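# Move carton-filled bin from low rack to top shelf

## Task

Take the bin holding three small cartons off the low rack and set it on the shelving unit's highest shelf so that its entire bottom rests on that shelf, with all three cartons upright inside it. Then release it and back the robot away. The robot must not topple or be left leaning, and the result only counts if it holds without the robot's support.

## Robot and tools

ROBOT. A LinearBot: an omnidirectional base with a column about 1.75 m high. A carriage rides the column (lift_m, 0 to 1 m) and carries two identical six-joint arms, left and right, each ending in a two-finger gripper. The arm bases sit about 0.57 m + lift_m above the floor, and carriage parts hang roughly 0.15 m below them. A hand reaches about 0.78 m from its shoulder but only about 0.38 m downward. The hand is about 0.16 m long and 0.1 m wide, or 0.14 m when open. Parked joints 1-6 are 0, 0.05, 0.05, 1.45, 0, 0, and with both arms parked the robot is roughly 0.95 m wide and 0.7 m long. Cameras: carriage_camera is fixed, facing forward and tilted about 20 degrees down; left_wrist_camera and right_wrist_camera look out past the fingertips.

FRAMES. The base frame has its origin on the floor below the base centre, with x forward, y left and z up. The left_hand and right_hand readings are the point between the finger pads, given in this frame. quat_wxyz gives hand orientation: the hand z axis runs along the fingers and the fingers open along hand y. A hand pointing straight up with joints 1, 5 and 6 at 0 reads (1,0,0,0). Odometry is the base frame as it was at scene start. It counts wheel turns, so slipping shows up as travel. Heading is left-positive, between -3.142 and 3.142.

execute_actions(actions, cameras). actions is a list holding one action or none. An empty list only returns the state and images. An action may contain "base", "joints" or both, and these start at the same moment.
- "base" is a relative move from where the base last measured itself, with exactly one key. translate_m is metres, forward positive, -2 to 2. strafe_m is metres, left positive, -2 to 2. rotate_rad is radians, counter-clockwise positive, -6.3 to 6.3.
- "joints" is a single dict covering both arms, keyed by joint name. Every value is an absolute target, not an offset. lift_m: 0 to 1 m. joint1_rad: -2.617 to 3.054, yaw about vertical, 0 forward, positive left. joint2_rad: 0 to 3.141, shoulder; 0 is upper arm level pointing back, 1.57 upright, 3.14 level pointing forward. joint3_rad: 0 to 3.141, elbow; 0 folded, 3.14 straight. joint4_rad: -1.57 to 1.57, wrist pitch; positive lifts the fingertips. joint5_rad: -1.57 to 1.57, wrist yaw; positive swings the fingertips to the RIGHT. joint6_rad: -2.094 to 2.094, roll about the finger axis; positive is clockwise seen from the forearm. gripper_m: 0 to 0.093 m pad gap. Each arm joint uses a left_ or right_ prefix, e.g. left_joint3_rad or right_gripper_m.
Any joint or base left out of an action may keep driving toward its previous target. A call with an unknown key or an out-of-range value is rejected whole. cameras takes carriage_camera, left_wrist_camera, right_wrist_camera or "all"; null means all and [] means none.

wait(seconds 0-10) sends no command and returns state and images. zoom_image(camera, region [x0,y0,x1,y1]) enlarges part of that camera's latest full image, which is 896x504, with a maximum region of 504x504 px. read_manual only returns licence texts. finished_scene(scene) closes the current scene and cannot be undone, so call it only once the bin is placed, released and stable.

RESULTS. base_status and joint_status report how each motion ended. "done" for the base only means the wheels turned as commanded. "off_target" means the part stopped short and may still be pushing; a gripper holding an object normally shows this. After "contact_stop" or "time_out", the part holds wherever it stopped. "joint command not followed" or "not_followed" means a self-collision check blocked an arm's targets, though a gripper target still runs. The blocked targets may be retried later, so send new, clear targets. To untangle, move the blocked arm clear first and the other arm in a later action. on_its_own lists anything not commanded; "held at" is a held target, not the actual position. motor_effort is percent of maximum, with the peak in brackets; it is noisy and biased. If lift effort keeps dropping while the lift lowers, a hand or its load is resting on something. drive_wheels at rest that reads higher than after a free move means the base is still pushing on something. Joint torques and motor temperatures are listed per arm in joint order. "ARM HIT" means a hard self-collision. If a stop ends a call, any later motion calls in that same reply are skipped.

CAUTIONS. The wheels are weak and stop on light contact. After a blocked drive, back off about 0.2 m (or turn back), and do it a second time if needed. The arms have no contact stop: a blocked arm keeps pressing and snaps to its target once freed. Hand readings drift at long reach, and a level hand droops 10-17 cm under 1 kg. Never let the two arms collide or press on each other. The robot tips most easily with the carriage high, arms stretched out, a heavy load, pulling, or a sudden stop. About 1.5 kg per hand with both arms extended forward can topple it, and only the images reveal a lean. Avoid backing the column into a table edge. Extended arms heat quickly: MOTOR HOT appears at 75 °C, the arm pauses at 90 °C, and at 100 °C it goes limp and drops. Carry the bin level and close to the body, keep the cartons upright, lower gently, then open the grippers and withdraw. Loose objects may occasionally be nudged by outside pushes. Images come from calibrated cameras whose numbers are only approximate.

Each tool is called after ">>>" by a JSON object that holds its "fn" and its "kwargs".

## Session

>>> {"fn": "execute_actions", "kwargs": {"actions": []}}

Scene clock: 0.00 s.
Joint torques (N m, as the arm reports them, + toward a larger angle): no reading
Motor temperatures (°C, as the motors report them): left_arm=[29 35 29 27 29 27] | right_arm=[26 36 29 30 29 28]
base_odometry: x=+0.000 y=+0.000 heading=+0.000 (m, m, rad; odometry frame)
base_status: not commanded
joint_positions: lift_m=+0.299 left_joint1_rad=+0.017 left_joint2_rad=+0.042 left_joint3_rad=+0.053 left_joint4_rad=+1.464 left_joint5_rad=-0.025 left_joint6_rad=-0.041 left_gripper_m=+0.095 right_joint1_rad=-0.013 right_joint2_rad=+0.042 right_joint3_rad=+0.049 right_joint4_rad=+1.476 right_joint5_rad=+0.058 right_joint6_rad=-0.010 right_gripper_m=+0.095
joint_status: not commanded
motor_effort: lift_m=+32 drive_wheels=+5 (%)
left_hand: x=+0.2869 y=+0.3400 z=+1.3265 quat_wxyz=(+0.999, -0.014, +0.047, -0.011) (m; base frame)
right_hand: x=+0.2852 y=-0.3454 z=+1.3255 quat_wxyz=(+0.999, +0.029, +0.044, -0.013) (m; base frame)
pictures: carriage_camera, left_wrist_camera, right_wrist_camera
camera_calibration (this result's frames):
carriage_camera: T_world_to_cam=[[-0.0347978, -0.999089, 0.0247208, -0.0268149], [-0.31274, -0.0126075, -0.949755, 1.30833], [0.949201, -0.0407805, -0.312016, 0.217563], [0, 0, 0, 1]] pos_world=[0.201724, -0.00142325, 1.31114]
left_wrist_camera: T_world_to_cam=[[-0.0220587, -0.999699, 0.0107799, 0.332103], [0.729455, -0.0234673, -0.683626, 0.703404], [0.683673, -0.00721645, 0.729753, -1.03456], [0, 0, 0, 1]] pos_world=[0.201523, 0.341044, 1.23226]
right_wrist_camera: T_world_to_cam=[[0.0110228, -0.996774, -0.0794969, -0.241326], [0.752473, 0.0606261, -0.655826, 0.677057], [0.65853, -0.0525903, 0.750714, -1.08169], [0, 0, 0, 1]] pos_world=[0.205521, -0.338482, 1.23689]
Images, in order (width x height): carriage_camera 896x504, left_wrist_camera 896x504, right_wrist_camera 896x504.

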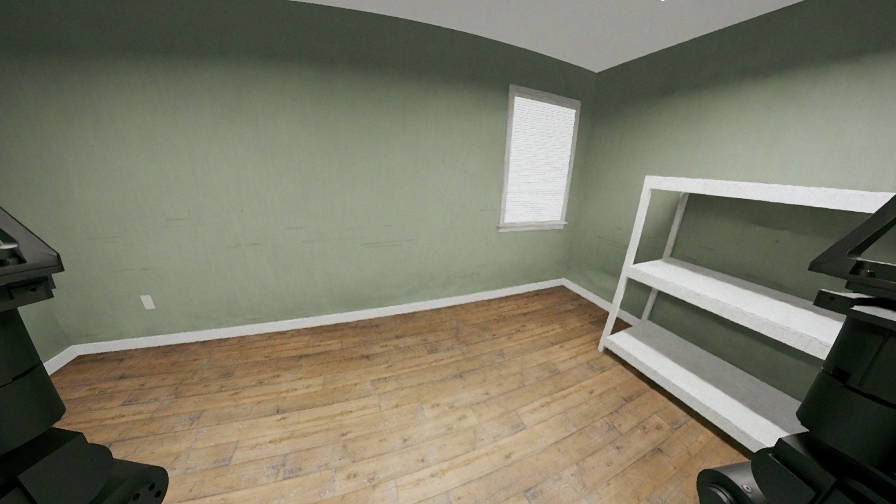

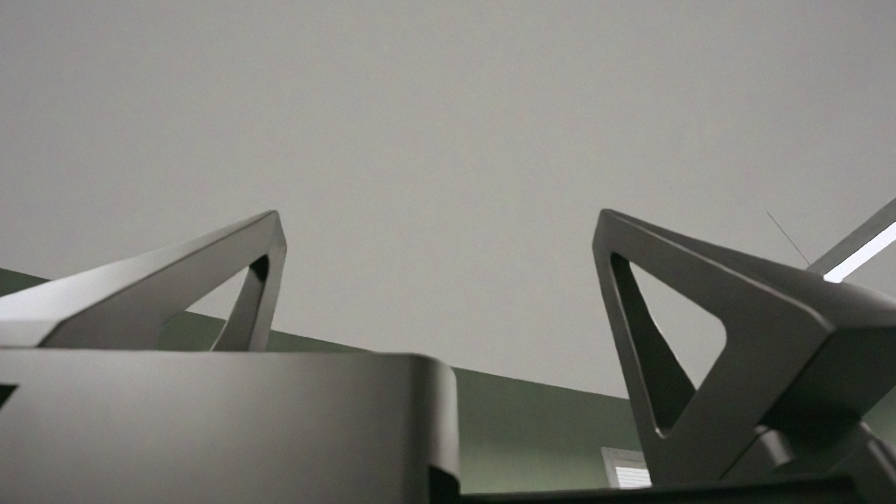

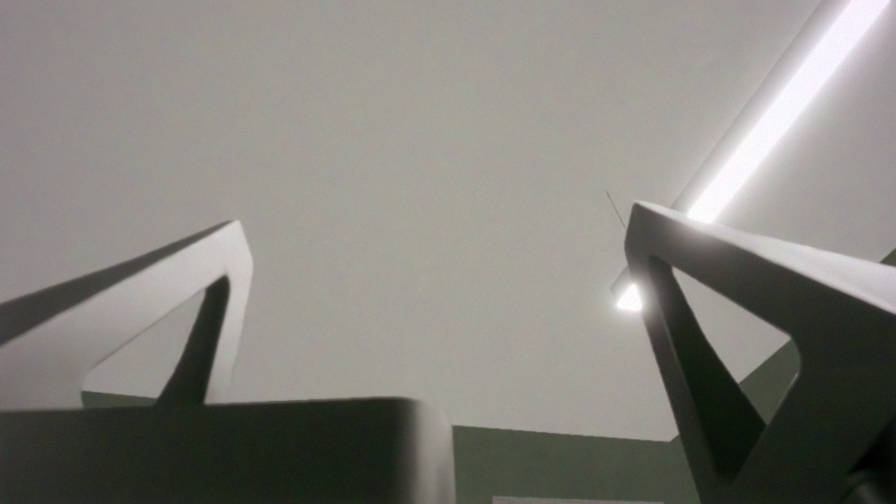

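>>> {"fn": "zoom_image", "kwargs": {"camera": "carriage_camera", "region": [550, 270, 690, 380]}}

>>> {"fn": "zoom_image", "kwargs": {"camera": "carriage_camera", "region": [620, 160, 760, 230]}}

>>> {"fn": "zoom_image", "kwargs": {"camera": "carriage_camera", "region": [30, 310, 230, 390]}}

Region (550, 270, 690, 380) of carriage_camera's 896x504 image, scaled by 3.600, with more detail than that image has; it fills the top 396 rows of this view, and the rest is white.

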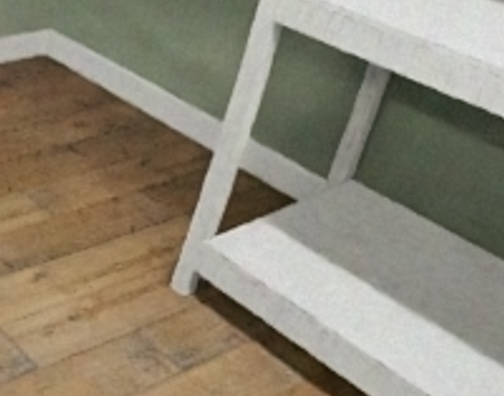

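Region (620, 160, 760, 230) of carriage_camera's 896x504 image, scaled by 3.600, with more detail than that image has.

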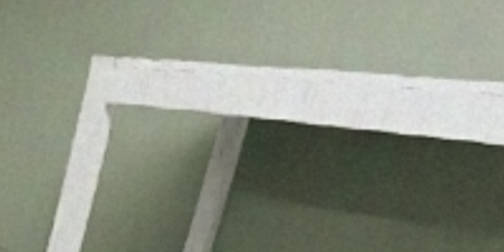

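Region (30, 310, 230, 390) of carriage_camera's 896x504 image, scaled by 2.520, with more detail than that image has; it fills the top 202 rows of this view, and the rest is white.

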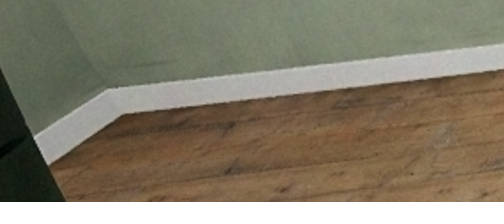

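>>> {"fn": "execute_actions", "kwargs": {"actions": [{"base": {"rotate_rad": 1.885}}], "cameras": ["carriage_camera"]}}

Scene clock: 19.20 s.
Joint torques (N m, as the arm reports them, + toward a larger angle): left_arm=[-0.29  3.84  6.96 -0.17  0.05  0.13] | right_arm=[ 0.4   4.22  5.81  0.02 -0.09  0.09]
Motor temperatures (°C, as the motors report them): left_arm=[29 35 30 27 29 27] | right_arm=[26 35 31 30 29 28]
base_odometry: x=+0.000 y=+0.000 heading=+1.884 (m, m, rad; odometry frame)
base_status: done
joint_positions: lift_m=+0.299 left_joint1_rad=+0.017 left_joint2_rad=+0.042 left_joint3_rad=+0.053 left_joint4_rad=+1.463 left_joint5_rad=-0.025 left_joint6_rad=-0.041 left_gripper_m=+0.095 right_joint1_rad=-0.013 right_joint2_rad=+0.042 right_joint3_rad=+0.049 right_joint4_rad=+1.474 right_joint5_rad=+0.058 right_joint6_rad=-0.010 right_gripper_m=+0.095
joint_status: not commanded
motor_effort: lift_m=+32(32) drive_wheels=+9(31) (%)
left_hand: x=+0.2871 y=+0.3400 z=+1.3265 quat_wxyz=(+0.999, -0.014, +0.048, -0.011) (m; base frame)
right_hand: x=+0.2858 y=-0.3454 z=+1.3255 quat_wxyz=(+0.998, +0.029, +0.045, -0.013) (m; base frame)
pictures: carriage_camera
camera_calibration (this result's frames):
carriage_camera: T_world_to_cam=[[-0.0347978, -0.999089, 0.0247208, -0.0268149], [-0.31274, -0.0126075, -0.949755, 1.30833], [0.949201, -0.0407805, -0.312016, 0.217563], [0, 0, 0, 1]] pos_world=[0.201724, -0.00142325, 1.31114]
Images, in order (width x height): carriage_camera 896x504.

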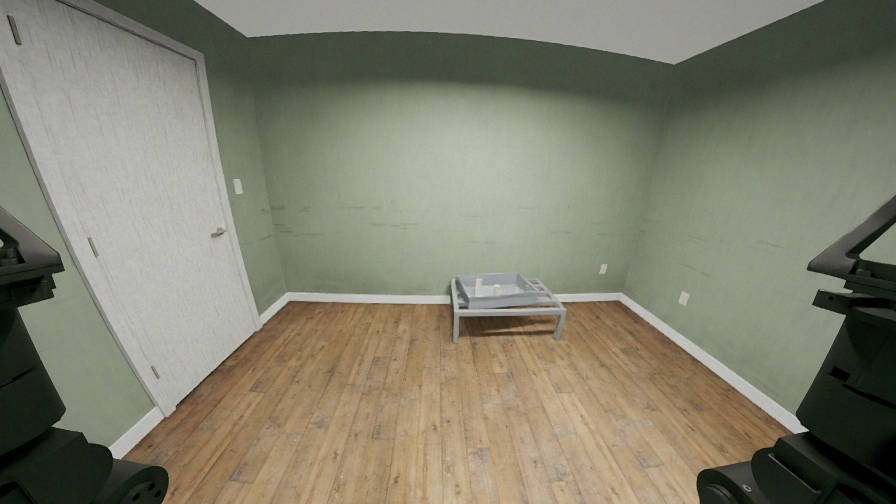

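>>> {"fn": "zoom_image", "kwargs": {"camera": "carriage_camera", "region": [440, 262, 580, 352]}}

Region (440, 262, 580, 352) of carriage_camera's 896x504 image, scaled by 3.600, with more detail than that image has; it fills the top 324 rows of this view, and the rest is white.

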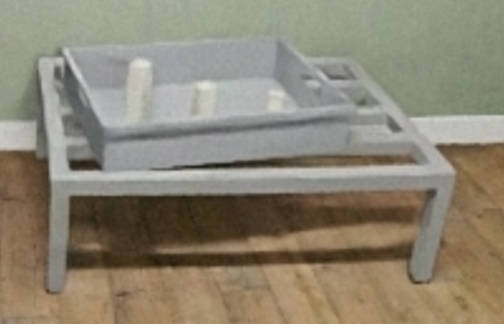

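>>> {"fn": "execute_actions", "kwargs": {"actions": [{"base": {"rotate_rad": -0.45}, "joints": {"lift_m": 0.18}}], "cameras": []}}

>>> {"fn": "execute_actions", "kwargs": {"actions": [{"base": {"translate_m": 1.345}, "joints": {"left_joint1_rad": -0.1, "left_joint2_rad": 2.57, "left_joint3_rad": 1.289, "left_joint4_rad": -0.289, "left_joint5_rad": 0.005, "left_joint6_rad": -0.11, "left_gripper_m": 0.07, "right_joint1_rad": 0.108, "right_joint2_rad": 2.57, "right_joint3_rad": 1.289, "right_joint4_rad": -0.289, "right_joint5_rad": -0.005, "right_joint6_rad": 0.112, "right_gripper_m": 0.07}}], "cameras": ["carriage_camera"]}}

>>> {"fn": "execute_actions", "kwargs": {"actions": [{"base": {"rotate_rad": 0.61}}]}}

Scene clock: 69.10 s.
Joint torques (N m, as the arm reports them, + toward a larger angle): left_arm=[-0.18  3.76  6.95 -0.18  0.07  0.08] | right_arm=[ 0.35  4.25  5.76 -0.03 -0.09  0.09]
Motor temperatures (°C, as the motors report them): left_arm=[29 34 32 27 29 27] | right_arm=[26 35 33 30 29 28]
base_odometry: x=+0.000 y=+0.000 heading=+1.435 (m, m, rad; odometry frame)
base_status: done
joint_positions: lift_m=+0.180 left_joint1_rad=+0.017 left_joint2_rad=+0.042 left_joint3_rad=+0.053 left_joint4_rad=+1.463 left_joint5_rad=-0.025 left_joint6_rad=-0.041 left_gripper_m=+0.095 right_joint1_rad=-0.013 right_joint2_rad=+0.042 right_joint3_rad=+0.049 right_joint4_rad=+1.474 right_joint5_rad=+0.058 right_joint6_rad=-0.010 right_gripper_m=+0.095
joint_status: all done
motor_effort: lift_m=+32(34) drive_wheels=+0(24) (%)
left_hand: x=+0.2871 y=+0.3400 z=+1.2071 quat_wxyz=(+0.999, -0.014, +0.048, -0.011) (m; base frame)
right_hand: x=+0.2858 y=-0.3454 z=+1.2061 quat_wxyz=(+0.998, +0.029, +0.045, -0.013) (m; base frame)
pictures: none
No camera images: the call's "cameras" was empty. Leave "cameras" out to get every camera's image.

Scene clock: 74.07 s.
Joint torques (N m, as the arm reports them, + toward a larger angle): left_arm=[-0.94 -9.97  4.38  0.48  0.15  0.04] | right_arm=[  0.76 -13.03   3.96   0.47  -0.16   0.18]
Motor temperatures (°C, as the motors report them): left_arm=[29 35 32 28 29 27] | right_arm=[26 36 33 30 29 28]
base_odometry: x=+0.183 y=+1.333 heading=+1.435 (m, m, rad; odometry frame)
base_status: done
joint_positions: lift_m=+0.180 left_joint1_rad=-0.093 left_joint2_rad=+2.565 left_joint3_rad=+1.280 left_joint4_rad=-0.292 left_joint5_rad=-0.003 left_joint6_rad=-0.104 left_gripper_m=+0.070 right_joint1_rad=+0.104 right_joint2_rad=+2.568 right_joint3_rad=+1.284 right_joint4_rad=-0.291 right_joint5_rad=+0.005 right_joint6_rad=+0.103 right_gripper_m=+0.070
joint_status: all done
motor_effort: lift_m=+32(32) drive_wheels=-1(30) (%)
left_hand: x=+0.6276 y=+0.3018 z=+0.5683 quat_wxyz=(-0.003, -0.006, +1.000, +0.002) (m; base frame)
right_hand: x=+0.6287 y=-0.2981 z=+0.5679 quat_wxyz=(-0.002, +0.000, +1.000, -0.003) (m; base frame)
pictures: carriage_camera
camera_calibration (this result's frames):
carriage_camera: T_world_to_cam=[[-0.0347978, -0.999089, 0.0247208, -0.0238644], [-0.31274, -0.0126075, -0.949755, 1.19498], [0.949201, -0.0407805, -0.312016, 0.180323], [0, 0, 0, 1]] pos_world=[0.201724, -0.00142325, 1.19179]
Images, in order (width x height): carriage_camera 896x504.

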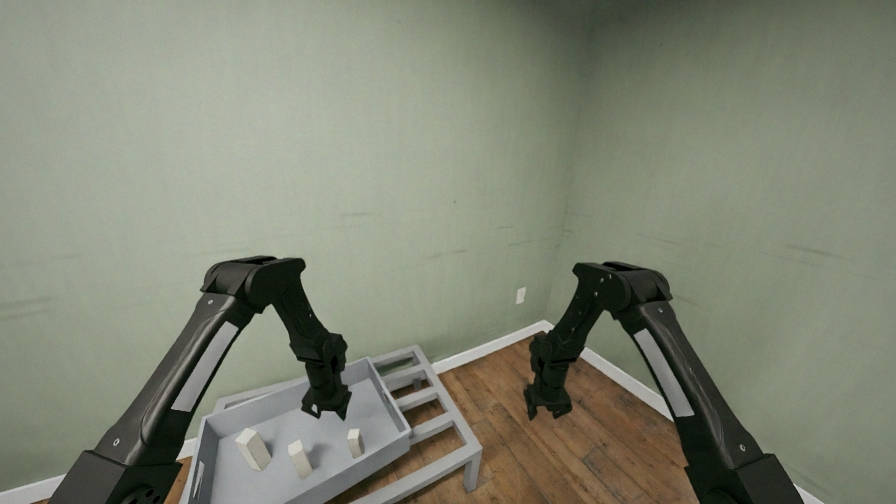

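Scene clock: 76.10 s.
Joint torques (N m, as the arm reports them, + toward a larger angle): left_arm=[-0.34 -9.89  4.17  0.42  0.13  0.01] | right_arm=[  0.18 -13.05   3.9    0.44  -0.15   0.18]
Motor temperatures (°C, as the motors report them): left_arm=[29 36 32 27 29 27] | right_arm=[26 37 32 30 29 28]
base_odometry: x=+0.183 y=+1.333 heading=+2.044 (m, m, rad; odometry frame)
base_status: done
joint_positions: lift_m=+0.180 left_joint1_rad=-0.097 left_joint2_rad=+2.565 left_joint3_rad=+1.280 left_joint4_rad=-0.289 left_joint5_rad=-0.002 left_joint6_rad=-0.104 left_gripper_m=+0.070 right_joint1_rad=+0.109 right_joint2_rad=+2.568 right_joint3_rad=+1.284 right_joint4_rad=-0.287 right_joint5_rad=+0.004 right_joint6_rad=+0.103 right_gripper_m=+0.070
joint_status: not commanded
motor_effort: lift_m=+32(32) drive_wheels=+6(25) (%)
left_hand: x=+0.6281 y=+0.3000 z=+0.5683 quat_wxyz=(-0.002, -0.003, +1.000, +0.001) (m; base frame)
right_hand: x=+0.6294 y=-0.2958 z=+0.5679 quat_wxyz=(+0.000, -0.003, +1.000, -0.002) (m; base frame)
pictures: carriage_camera, left_wrist_camera, right_wrist_camera
camera_calibration (this result's frames):
carriage_camera: T_world_to_cam=[[-0.0347978, -0.999089, 0.0247208, -0.0238644], [-0.31274, -0.0126075, -0.949755, 1.19498], [0.949201, -0.0407805, -0.312016, 0.180323], [0, 0, 0, 1]] pos_world=[0.201724, -0.00142325, 1.19179]
left_wrist_camera: T_world_to_cam=[[0.00563011, -0.999865, 0.0154591, 0.287807], [-0.788392, 0.00507164, 0.615152, 0.141983], [-0.615148, -0.0156512, -0.788257, 0.966136], [0, 0, 0, 1]] pos_world=[0.704634, 0.302169, 0.669772]
right_wrist_camera: T_world_to_cam=[[-0.0356219, -0.999091, 0.023425, -0.285672], [-0.805895, 0.0425793, 0.590525, 0.185898], [-0.590985, 0.00215748, -0.806679, 0.950037], [0, 0, 0, 1]] pos_world=[0.701096, -0.295377, 0.66329]
Images, in order (width x height): carriage_camera 896x504, left_wrist_camera 896x504, right_wrist_camera 896x504.

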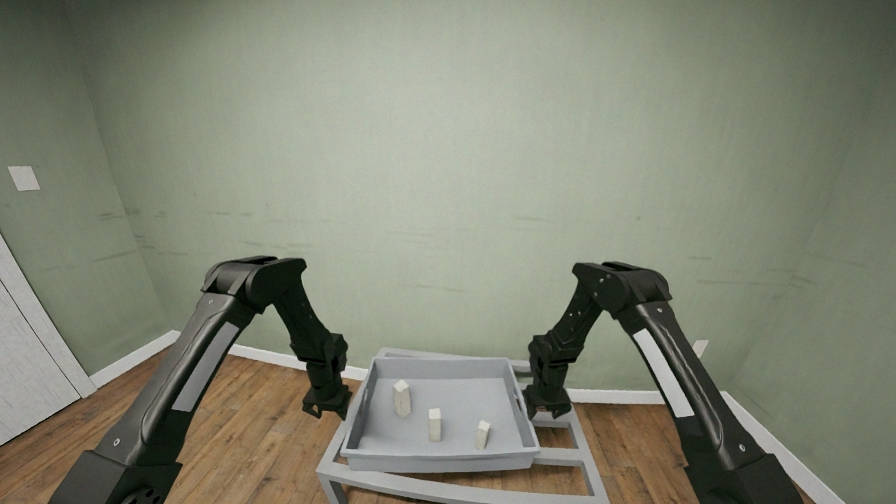

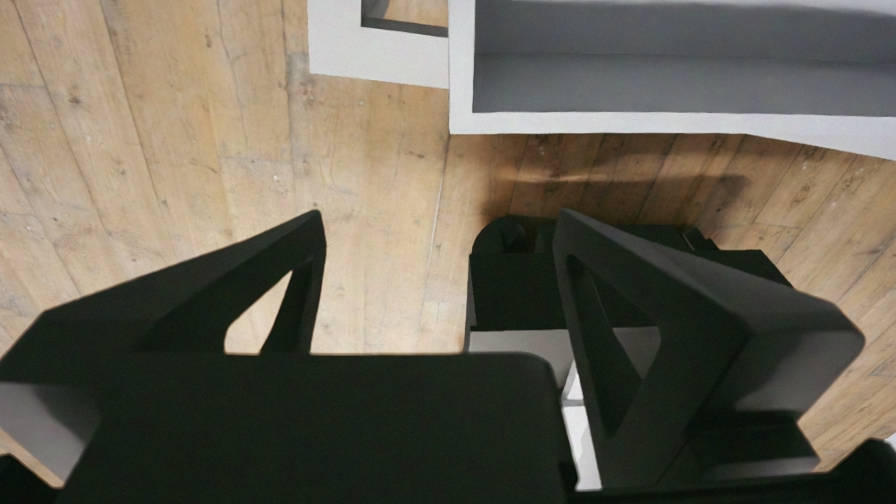

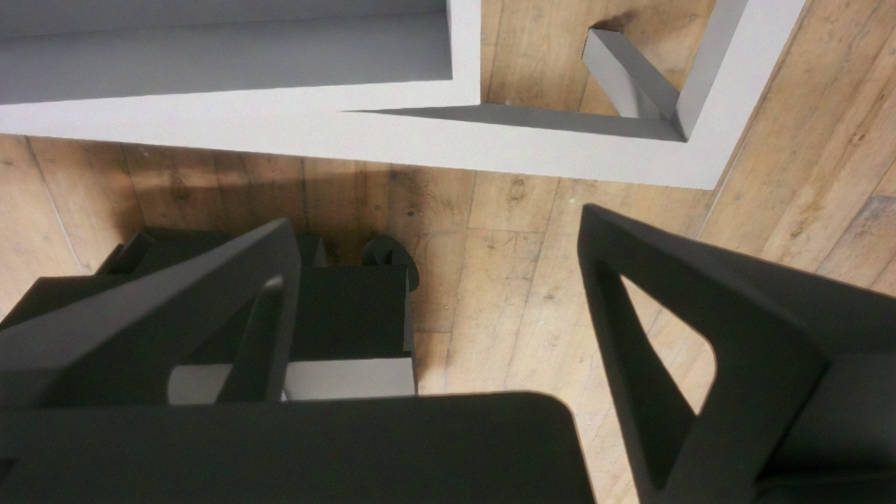

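>>> {"fn": "execute_actions", "kwargs": {"actions": [{"base": {"translate_m": 0.175}, "joints": {"lift_m": 0.07, "left_joint1_rad": -0.143, "left_joint6_rad": -0.148, "right_joint1_rad": 0.062, "right_joint6_rad": 0.055}}]}}

Scene clock: 95.63 s.
Joint torques (N m, as the arm reports them, + toward a larger angle): left_arm=[ -0.34 -10.18   4.64   0.45   0.19   0.07] | right_arm=[  0.5  -13.11   3.99   0.42  -0.16   0.03]
Motor temperatures (°C, as the motors report them): left_arm=[29 42 31 27 29 27] | right_arm=[26 42 32 30 29 28]
base_odometry: x=+0.103 y=+1.489 heading=+2.045 (m, m, rad; odometry frame)
base_status: done
joint_positions: lift_m=+0.070 left_joint1_rad=-0.142 left_joint2_rad=+2.567 left_joint3_rad=+1.280 left_joint4_rad=-0.289 left_joint5_rad=-0.002 left_joint6_rad=-0.141 left_gripper_m=+0.070 right_joint1_rad=+0.060 right_joint2_rad=+2.568 right_joint3_rad=+1.284 right_joint4_rad=-0.288 right_joint5_rad=+0.002 right_joint6_rad=+0.061 right_gripper_m=+0.070
joint_status: all done
motor_effort: lift_m=+32(32) drive_wheels=-6(30) (%)
left_hand: x=+0.6256 y=+0.2837 z=+0.4576 quat_wxyz=(-0.003, +0.000, +1.000, +0.001) (m; base frame)
right_hand: x=+0.6306 y=-0.3135 z=+0.4579 quat_wxyz=(-0.001, +0.001, +1.000, -0.001) (m; base frame)
pictures: carriage_camera, left_wrist_camera, right_wrist_camera
camera_calibration (this result's frames):
carriage_camera: T_world_to_cam=[[-0.0347978, -0.999089, 0.0247208, -0.0211455], [-0.31274, -0.0126075, -0.949755, 1.09052], [0.949201, -0.0407805, -0.312016, 0.146006], [0, 0, 0, 1]] pos_world=[0.201724, -0.00142325, 1.0818]
left_wrist_camera: T_world_to_cam=[[-0.00158723, -0.99988, 0.0154183, 0.27784], [-0.787203, 0.0107577, 0.6166, 0.205099], [-0.616692, -0.0111586, -0.787125, 0.876267], [0, 0, 0, 1]] pos_world=[0.702283, 0.285378, 0.558984]
right_wrist_camera: T_world_to_cam=[[-0.0424513, -0.998856, 0.0220263, -0.2957], [-0.804758, 0.0472505, 0.59172, 0.252761], [-0.592083, 0.00739338, -0.805843, 0.864005], [0, 0, 0, 1]] pos_world=[0.702421, -0.313693, 0.553202]
Images, in order (width x height): carriage_camera 896x504, left_wrist_camera 896x504, right_wrist_camera 896x504.

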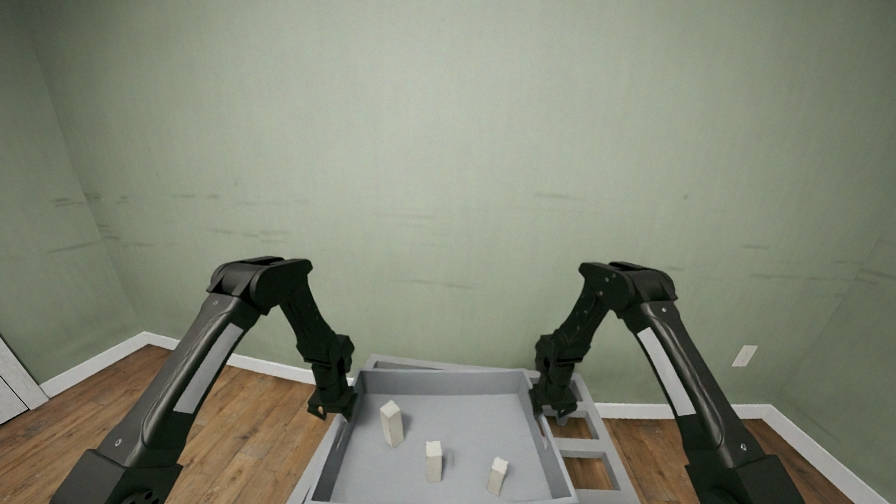

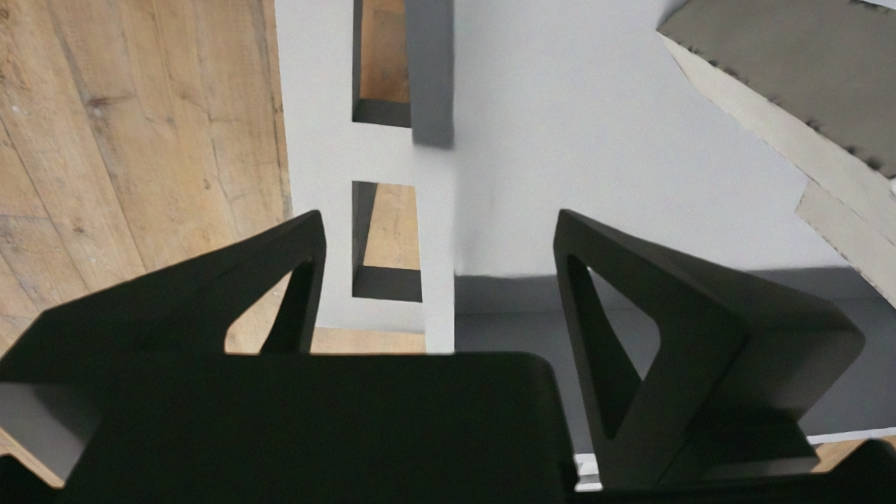

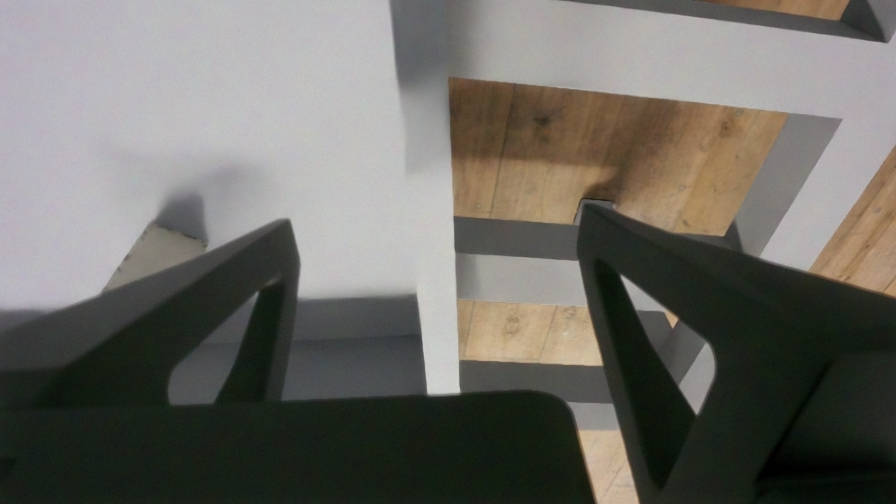

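>>> {"fn": "execute_actions", "kwargs": {"actions": [{"joints": {"lift_m": 0.006, "left_joint6_rad": -0.165, "right_joint6_rad": 0.045, "left_gripper_m": 0.045, "right_gripper_m": 0.045}}], "cameras": ["left_wrist_camera", "right_wrist_camera"]}}

Scene clock: 104.73 s.
Joint torques (N m, as the arm reports them, + toward a larger angle): left_arm=[ -0.27 -10.34   4.72   0.44   0.17   0.07] | right_arm=[  0.44 -13.04   3.86   0.4   -0.14   0.  ]
Motor temperatures (°C, as the motors report them): left_arm=[29 44 31 27 29 27] | right_arm=[26 43 32 30 29 28]
base_odometry: x=+0.103 y=+1.488 heading=+2.045 (m, m, rad; odometry frame)
base_status: not commanded
joint_positions: lift_m=+0.006 left_joint1_rad=-0.142 left_joint2_rad=+2.569 left_joint3_rad=+1.280 left_joint4_rad=-0.288 left_joint5_rad=-0.002 left_joint6_rad=-0.158 left_gripper_m=+0.045 right_joint1_rad=+0.060 right_joint2_rad=+2.570 right_joint3_rad=+1.284 right_joint4_rad=-0.288 right_joint5_rad=+0.002 right_joint6_rad=+0.053 right_gripper_m=+0.045
joint_status: all done
motor_effort: lift_m=+31(32) drive_wheels=-5(6) (%)
left_hand: x=+0.6252 y=+0.2838 z=+0.3930 quat_wxyz=(-0.003, -0.008, +1.000, +0.001) (m; base frame)
right_hand: x=+0.6301 y=-0.3135 z=+0.3934 quat_wxyz=(-0.001, -0.003, +1.000, -0.001) (m; base frame)
pictures: left_wrist_camera, right_wrist_camera
camera_calibration (this result's frames):
left_wrist_camera: T_world_to_cam=[[0.0152056, -0.999769, 0.0151995, 0.268437], [-0.786835, -0.00258438, 0.617158, 0.248023], [-0.616976, -0.0213437, -0.786692, 0.828098], [0, 0, 0, 1]] pos_world=[0.701988, 0.286691, 0.494309]
right_wrist_camera: T_world_to_cam=[[-0.0344142, -0.999162, 0.0221596, -0.299542], [-0.804197, 0.0408497, 0.592958, 0.287682], [-0.593366, 0.00258542, -0.804929, 0.810688], [0, 0, 0, 1]] pos_world=[0.702079, -0.313139, 0.4886]
Images, in order (width x height): left_wrist_camera 896x504, right_wrist_camera 896x504.

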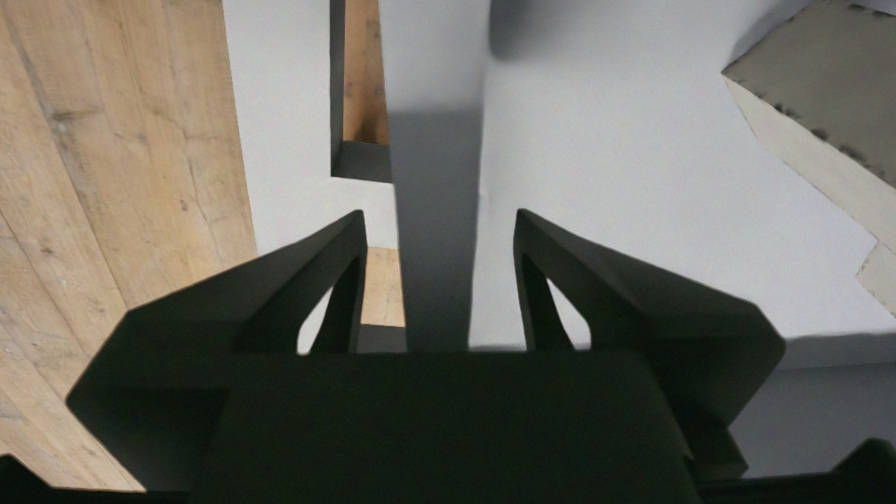

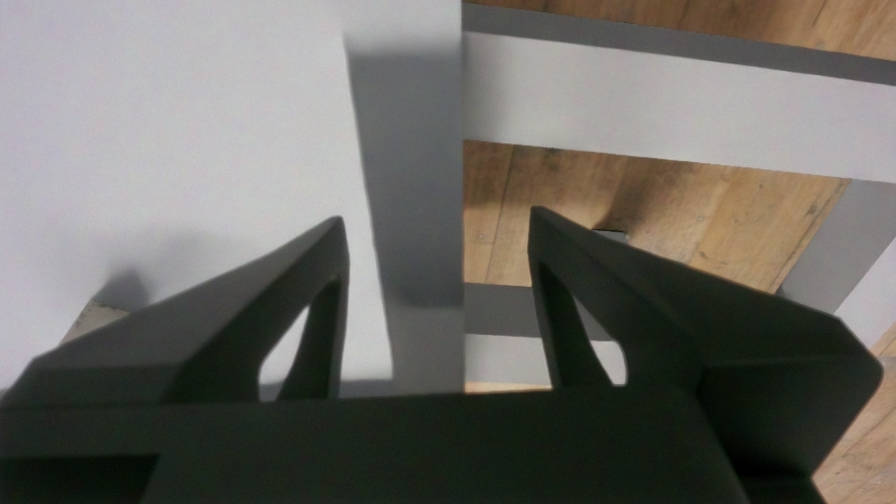

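>>> {"fn": "execute_actions", "kwargs": {"actions": [{"joints": {"right_joint1_rad": 0.074, "left_joint1_rad": -0.138, "left_gripper_m": 0.0, "right_gripper_m": 0.0}}], "cameras": []}}

>>> {"fn": "execute_actions", "kwargs": {"actions": [{"joints": {"lift_m": 0.05, "left_joint2_rad": 2.545, "right_joint2_rad": 2.545, "left_joint3_rad": 1.297, "right_joint3_rad": 1.297}}]}}

Scene clock: 111.07 s.
Joint torques (N m, as the arm reports them, + toward a larger angle): left_arm=[ -0.71 -10.36   4.47   0.51   0.09   0.04] | right_arm=[  0.9  -13.1    3.89   0.45  -0.19  -0.02]
Motor temperatures (°C, as the motors report them): left_arm=[29 45 31 27 29 27] | right_arm=[26 44 31 30 29 28]
base_odometry: x=+0.103 y=+1.488 heading=+2.045 (m, m, rad; odometry frame)
base_status: not commanded
joint_positions: lift_m=+0.006 left_joint1_rad=-0.136 left_joint2_rad=+2.569 left_joint3_rad=+1.280 left_joint4_rad=-0.289 left_joint5_rad=+0.009 left_joint6_rad=-0.160 left_gripper_m=+0.010 right_joint1_rad=+0.068 right_joint2_rad=+2.570 right_joint3_rad=+1.284 right_joint4_rad=-0.288 right_joint5_rad=+0.007 right_joint6_rad=+0.056 right_gripper_m=+0.010
joint_status: left_gripper_m off_target (ended at +0.010, target +0.000); right_gripper_m off_target (ended at +0.010, target +0.000); the others done
motor_effort: lift_m=+31(31) drive_wheels=-2(4) (%)
left_hand: x=+0.6252 y=+0.2841 z=+0.3930 quat_wxyz=(-0.004, -0.012, +1.000, -0.004) (m; base frame)
right_hand: x=+0.6301 y=-0.3115 z=+0.3934 quat_wxyz=(-0.001, -0.006, +1.000, -0.004) (m; base frame)
pictures: none
No camera images: the call's "cameras" was empty. Leave "cameras" out to get every camera's image.

Scene clock: 111.77 s.
Joint torques (N m, as the arm reports them, + toward a larger angle): left_arm=[ -0.51 -11.89   5.1    0.43   0.05   0.08] | right_arm=[  0.99 -14.72   4.25   0.43  -0.29  -0.02]
Motor temperatures (°C, as the motors report them): left_arm=[29 45 31 27 29 27] | right_arm=[26 45 31 30 29 28]
base_odometry: x=+0.103 y=+1.488 heading=+2.045 (m, m, rad; odometry frame)
base_status: not commanded
joint_positions: lift_m=+0.050 left_joint1_rad=-0.136 left_joint2_rad=+2.570 left_joint3_rad=+1.280 left_joint4_rad=-0.280 left_joint5_rad=+0.012 left_joint6_rad=-0.160 left_gripper_m=+0.010 right_joint1_rad=+0.068 right_joint2_rad=+2.564 right_joint3_rad=+1.284 right_joint4_rad=-0.286 right_joint5_rad=+0.012 right_joint6_rad=+0.056 right_gripper_m=+0.010
joint_status: all done
motor_effort: lift_m=+34(43) drive_wheels=+5(4) (%)
left_hand: x=+0.6270 y=+0.2833 z=+0.4365 quat_wxyz=(-0.001, -0.012, +1.000, -0.006) (m; base frame)
right_hand: x=+0.6323 y=-0.3123 z=+0.4392 quat_wxyz=(+0.003, -0.006, +1.000, -0.006) (m; base frame)
pictures: carriage_camera, left_wrist_camera, right_wrist_camera
camera_calibration (this result's frames):
carriage_camera: T_world_to_cam=[[-0.0347978, -0.999089, 0.0247208, -0.0206464], [-0.31274, -0.0126075, -0.949755, 1.07134], [0.949201, -0.0407805, -0.312016, 0.139706], [0, 0, 0, 1]] pos_world=[0.201724, -0.00142325, 1.06161]
left_wrist_camera: T_world_to_cam=[[0.0223671, -0.999301, 0.0299517, 0.256174], [-0.790299, 0.000675834, 0.612721, 0.225746], [-0.612313, -0.0373755, -0.789731, 0.866352], [0, 0, 0, 1]] pos_world=[0.703156, 0.288223, 0.538193]
right_wrist_camera: T_world_to_cam=[[-0.0300685, -0.999058, 0.0312916, -0.305952], [-0.809262, 0.042707, 0.585893, 0.269169], [-0.586677, -0.00770621, -0.809784, 0.843548], [0, 0, 0, 1]] pos_world=[0.70352, -0.310659, 0.534962]
Images, in order (width x height): carriage_camera 896x504, left_wrist_camera 896x504, right_wrist_camera 896x504.

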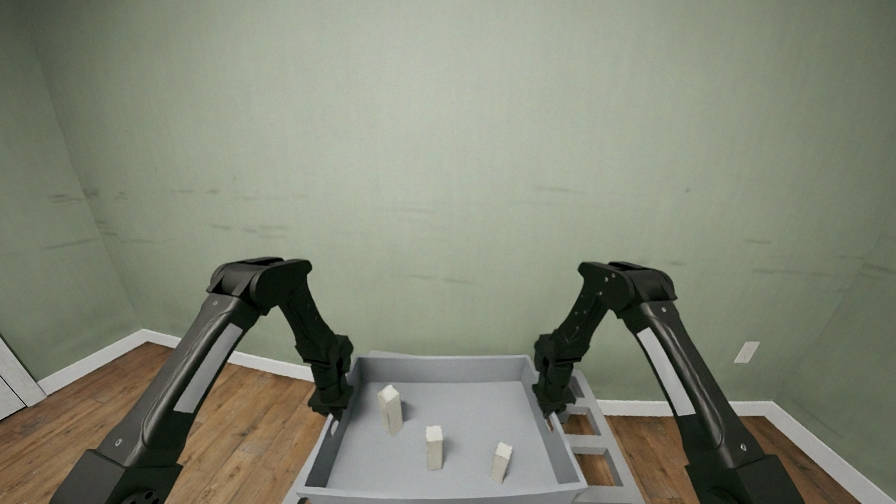

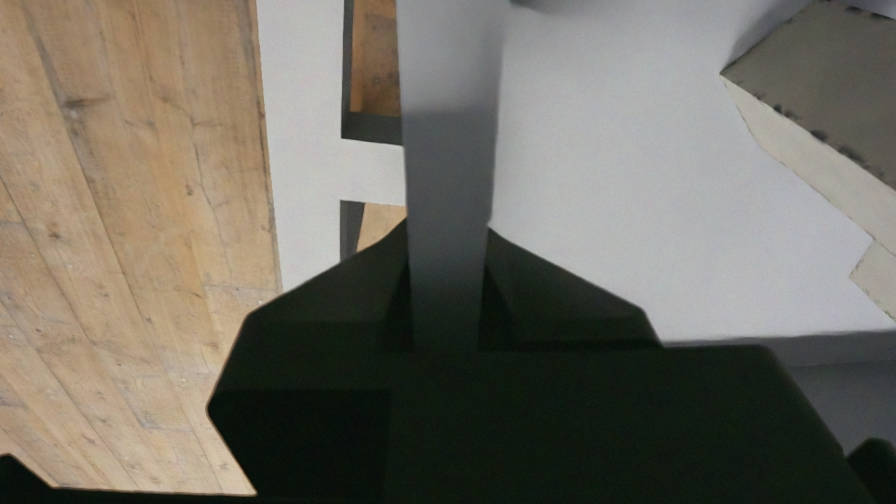

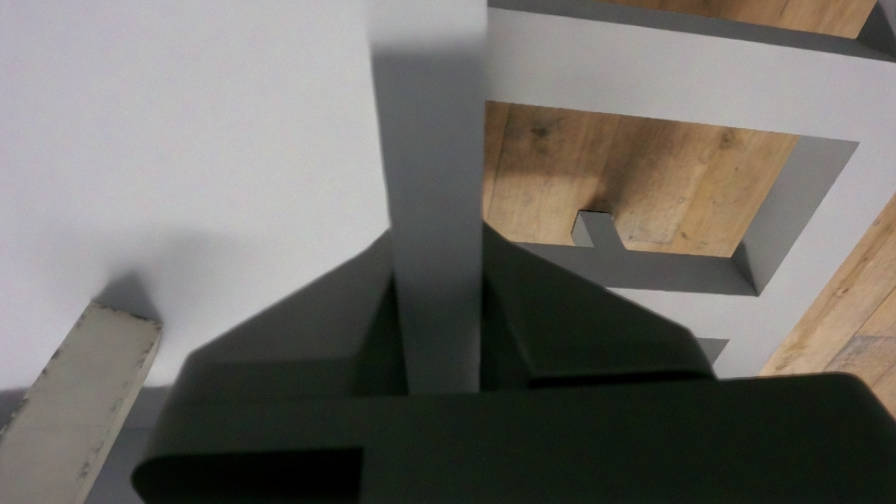

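>>> {"fn": "execute_actions", "kwargs": {"actions": [{"base": {"rotate_rad": -0.145}, "joints": {"lift_m": 0.1, "left_joint2_rad": 2.44, "right_joint2_rad": 2.44, "left_joint4_rad": -0.395, "right_joint4_rad": -0.395}}], "cameras": ["carriage_camera"]}}

>>> {"fn": "execute_actions", "kwargs": {"actions": [{"base": {"translate_m": -1.9}, "joints": {"lift_m": 0.4, "left_joint2_rad": 2.33, "right_joint2_rad": 2.33, "left_joint4_rad": -0.505, "right_joint4_rad": -0.505}}], "cameras": ["carriage_camera"]}}

Scene clock: 128.07 s.
Joint torques (N m, as the arm reports them, + toward a larger angle): left_arm=[ -0.54 -11.05   6.03   0.36  -0.05   0.08] | right_arm=[  1.33 -14.24   5.06   0.41  -0.25  -0.07]
Motor temperatures (°C, as the motors report them): left_arm=[29 50 31 27 29 27] | right_arm=[26 48 32 30 29 28]
base_odometry: x=+0.102 y=+1.489 heading=+1.900 (m, m, rad; odometry frame)
base_status: done
joint_positions: lift_m=+0.100 left_joint1_rad=-0.135 left_joint2_rad=+2.451 left_joint3_rad=+1.280 left_joint4_rad=-0.384 left_joint5_rad=+0.012 left_joint6_rad=-0.155 left_gripper_m=+0.010 right_joint1_rad=+0.063 right_joint2_rad=+2.453 right_joint3_rad=+1.284 right_joint4_rad=-0.385 right_joint5_rad=+0.015 right_joint6_rad=+0.056 right_gripper_m=+0.010
joint_status: all done
motor_effort: lift_m=+33(44) drive_wheels=+4(23) (%)
left_hand: x=+0.6372 y=+0.2824 z=+0.5286 quat_wxyz=(+0.007, -0.010, +1.000, -0.007) (m; base frame)
right_hand: x=+0.6414 y=-0.3138 z=+0.5283 quat_wxyz=(+0.009, -0.004, +1.000, -0.007) (m; base frame)
pictures: carriage_camera
camera_calibration (this result's frames):
carriage_camera: T_world_to_cam=[[-0.0347978, -0.999089, 0.0247208, -0.0218853], [-0.31274, -0.0126075, -0.949755, 1.11894], [0.949201, -0.0407805, -0.312016, 0.155344], [0, 0, 0, 1]] pos_world=[0.201724, -0.00142325, 1.11173]
Images, in order (width x height): carriage_camera 896x504.

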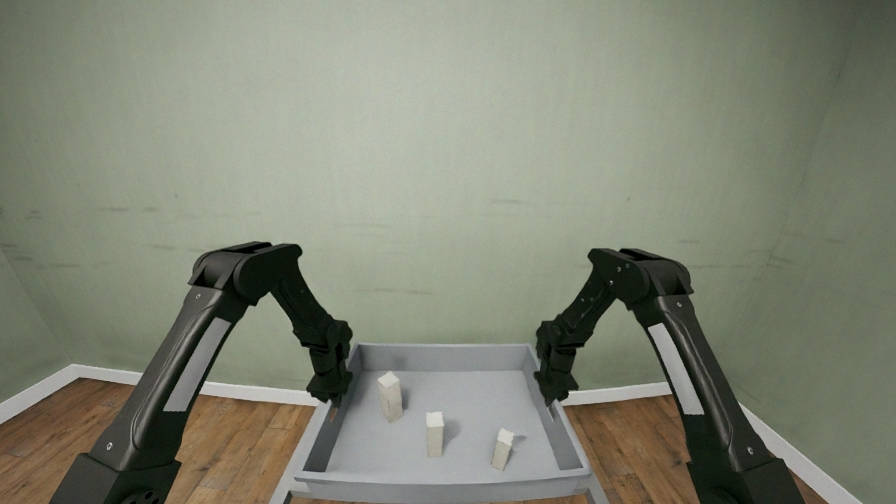

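Scene clock: 134.27 s.
Joint torques (N m, as the arm reports them, + toward a larger angle): left_arm=[ -0.49 -11.76   6.46   0.31   0.02   0.04] | right_arm=[  1.31 -14.42   5.42   0.45  -0.32  -0.04]
Motor temperatures (°C, as the motors report them): left_arm=[29 51 31 27 29 27] | right_arm=[26 49 32 30 29 28]
base_odometry: x=+0.715 y=-0.310 heading=+1.899 (m, m, rad; odometry frame)
base_status: done
joint_positions: lift_m=+0.400 left_joint1_rad=-0.135 left_joint2_rad=+2.356 left_joint3_rad=+1.280 left_joint4_rad=-0.495 left_joint5_rad=+0.015 left_joint6_rad=-0.156 left_gripper_m=+0.010 right_joint1_rad=+0.064 right_joint2_rad=+2.350 right_joint3_rad=+1.284 right_joint4_rad=-0.502 right_joint5_rad=+0.018 right_joint6_rad=+0.056 right_gripper_m=+0.010
joint_status: all done
motor_effort: lift_m=+35(44) drive_wheels=-5(32) (%)
left_hand: x=+0.6349 y=+0.2822 z=+0.8619 quat_wxyz=(-0.001, -0.010, +1.000, -0.008) (m; base frame)
right_hand: x=+0.6397 y=-0.3142 z=+0.8650 quat_wxyz=(+0.002, -0.004, +1.000, -0.009) (m; base frame)
pictures: carriage_camera
camera_calibration (this result's frames):
carriage_camera: T_world_to_cam=[[-0.0347978, -0.999089, 0.0247208, -0.0292979], [-0.31274, -0.0126075, -0.949755, 1.40373], [0.949201, -0.0407805, -0.312016, 0.248903], [0, 0, 0, 1]] pos_world=[0.201724, -0.00142325, 1.41158]
Images, in order (width x height): carriage_camera 896x504.

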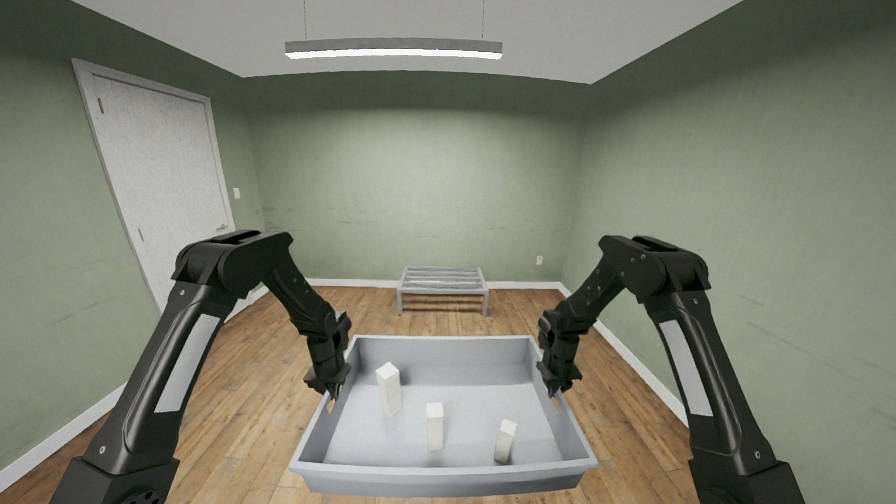

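>>> {"fn": "execute_actions", "kwargs": {"actions": [{"base": {"rotate_rad": -3.15}, "joints": {"lift_m": 0.8, "left_joint2_rad": 2.217, "right_joint2_rad": 2.222, "left_joint4_rad": -0.615, "right_joint4_rad": -0.615}}], "cameras": ["carriage_camera"]}}

Scene clock: 142.83 s.
Joint torques (N m, as the arm reports them, + toward a larger angle): left_arm=[ -0.47 -11.54   7.1    0.29   0.     0.02] | right_arm=[  1.2  -14.19   5.97   0.35  -0.23  -0.03]
Motor temperatures (°C, as the motors report them): left_arm=[29 53 31 27 29 27] | right_arm=[26 50 32 30 29 28]
base_odometry: x=+0.715 y=-0.310 heading=-1.250 (m, m, rad; odometry frame)
base_status: done
joint_positions: lift_m=+0.800 left_joint1_rad=-0.134 left_joint2_rad=+2.241 left_joint3_rad=+1.280 left_joint4_rad=-0.601 left_joint5_rad=+0.015 left_joint6_rad=-0.153 left_gripper_m=+0.010 right_joint1_rad=+0.062 right_joint2_rad=+2.241 right_joint3_rad=+1.284 right_joint4_rad=-0.602 right_joint5_rad=+0.011 right_joint6_rad=+0.054 right_gripper_m=+0.010
joint_status: all done
motor_effort: lift_m=+35(44) drive_wheels=+8(39) (%)
left_hand: x=+0.6350 y=+0.2825 z=+1.3029 quat_wxyz=(+0.003, -0.010, +1.000, -0.008) (m; base frame)
right_hand: x=+0.6395 y=-0.3137 z=+1.3036 quat_wxyz=(+0.006, -0.004, +1.000, -0.005) (m; base frame)
pictures: carriage_camera
camera_calibration (this result's frames):
carriage_camera: T_world_to_cam=[[-0.0347978, -0.999089, 0.0247208, -0.0391862], [-0.31274, -0.0126075, -0.949755, 1.78363], [0.949201, -0.0407805, -0.312016, 0.373708], [0, 0, 0, 1]] pos_world=[0.201724, -0.00142325, 1.81158]
Images, in order (width x height): carriage_camera 896x504.

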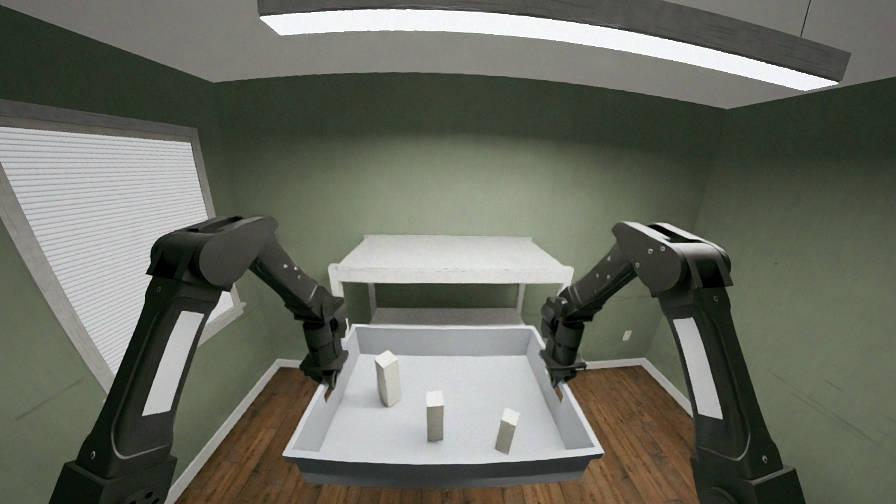

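>>> {"fn": "zoom_image", "kwargs": {"camera": "carriage_camera", "region": [320, 225, 420, 295]}}

>>> {"fn": "zoom_image", "kwargs": {"camera": "carriage_camera", "region": [490, 225, 590, 295]}}

>>> {"fn": "execute_actions", "kwargs": {"actions": [{"joints": {"lift_m": 0.96, "left_joint2_rad": 2.105, "right_joint2_rad": 2.11, "left_joint4_rad": -0.73, "right_joint4_rad": -0.73}}], "cameras": ["carriage_camera"]}}

Region (320, 225, 420, 295) of carriage_camera's 896x504 image, scaled by 5.040, with more detail than that image has; it fills the top 353 rows of this view, and the rest is white.

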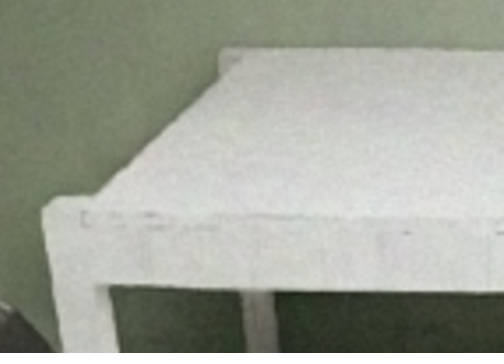

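Region (490, 225, 590, 295) of carriage_camera's 896x504 image, scaled by 5.040, with more detail than that image has; it fills the top 353 rows of this view, and the rest is white.

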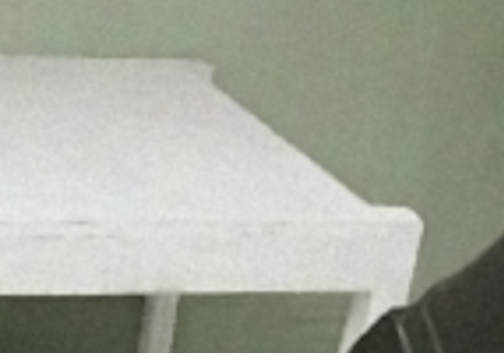

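Scene clock: 148.53 s.
Joint torques (N m, as the arm reports them, + toward a larger angle): left_arm=[ -0.83 -10.99   7.85   0.3    0.     0.01] | right_arm=[  1.21 -13.3    6.34   0.43  -0.22  -0.04]
Motor temperatures (°C, as the motors report them): left_arm=[29 54 32 27 29 27] | right_arm=[26 51 32 30 29 28]
base_odometry: x=+0.715 y=-0.310 heading=-1.250 (m, m, rad; odometry frame)
base_status: not commanded
joint_positions: lift_m=+0.960 left_joint1_rad=-0.134 left_joint2_rad=+2.129 left_joint3_rad=+1.280 left_joint4_rad=-0.722 left_joint5_rad=+0.018 left_joint6_rad=-0.153 left_gripper_m=+0.010 right_joint1_rad=+0.065 right_joint2_rad=+2.128 right_joint3_rad=+1.284 right_joint4_rad=-0.723 right_joint5_rad=+0.009 right_joint6_rad=+0.057 right_gripper_m=+0.010
joint_status: all done
motor_effort: lift_m=+34(44) drive_wheels=+10(11) (%)
left_hand: x=+0.6260 y=+0.2833 z=+1.5020 quat_wxyz=(-0.002, -0.010, +1.000, -0.009) (m; base frame)
right_hand: x=+0.6306 y=-0.3130 z=+1.5033 quat_wxyz=(+0.002, -0.004, +1.000, -0.004) (m; base frame)
pictures: carriage_camera
camera_calibration (this result's frames):
carriage_camera: T_world_to_cam=[[-0.0347978, -0.999089, 0.0247208, -0.0431419], [-0.31274, -0.0126075, -0.949755, 1.9356], [0.949201, -0.0407805, -0.312016, 0.423636], [0, 0, 0, 1]] pos_world=[0.201724, -0.00142325, 1.9716]
Images, in order (width x height): carriage_camera 896x504.

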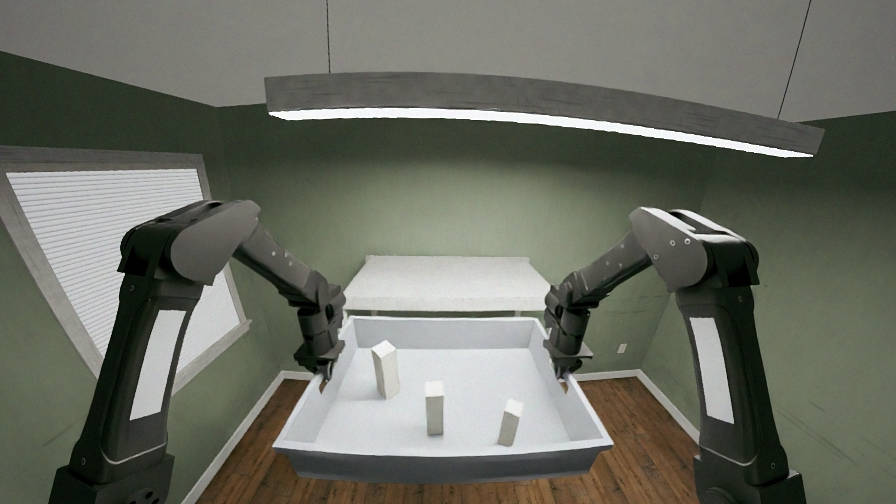

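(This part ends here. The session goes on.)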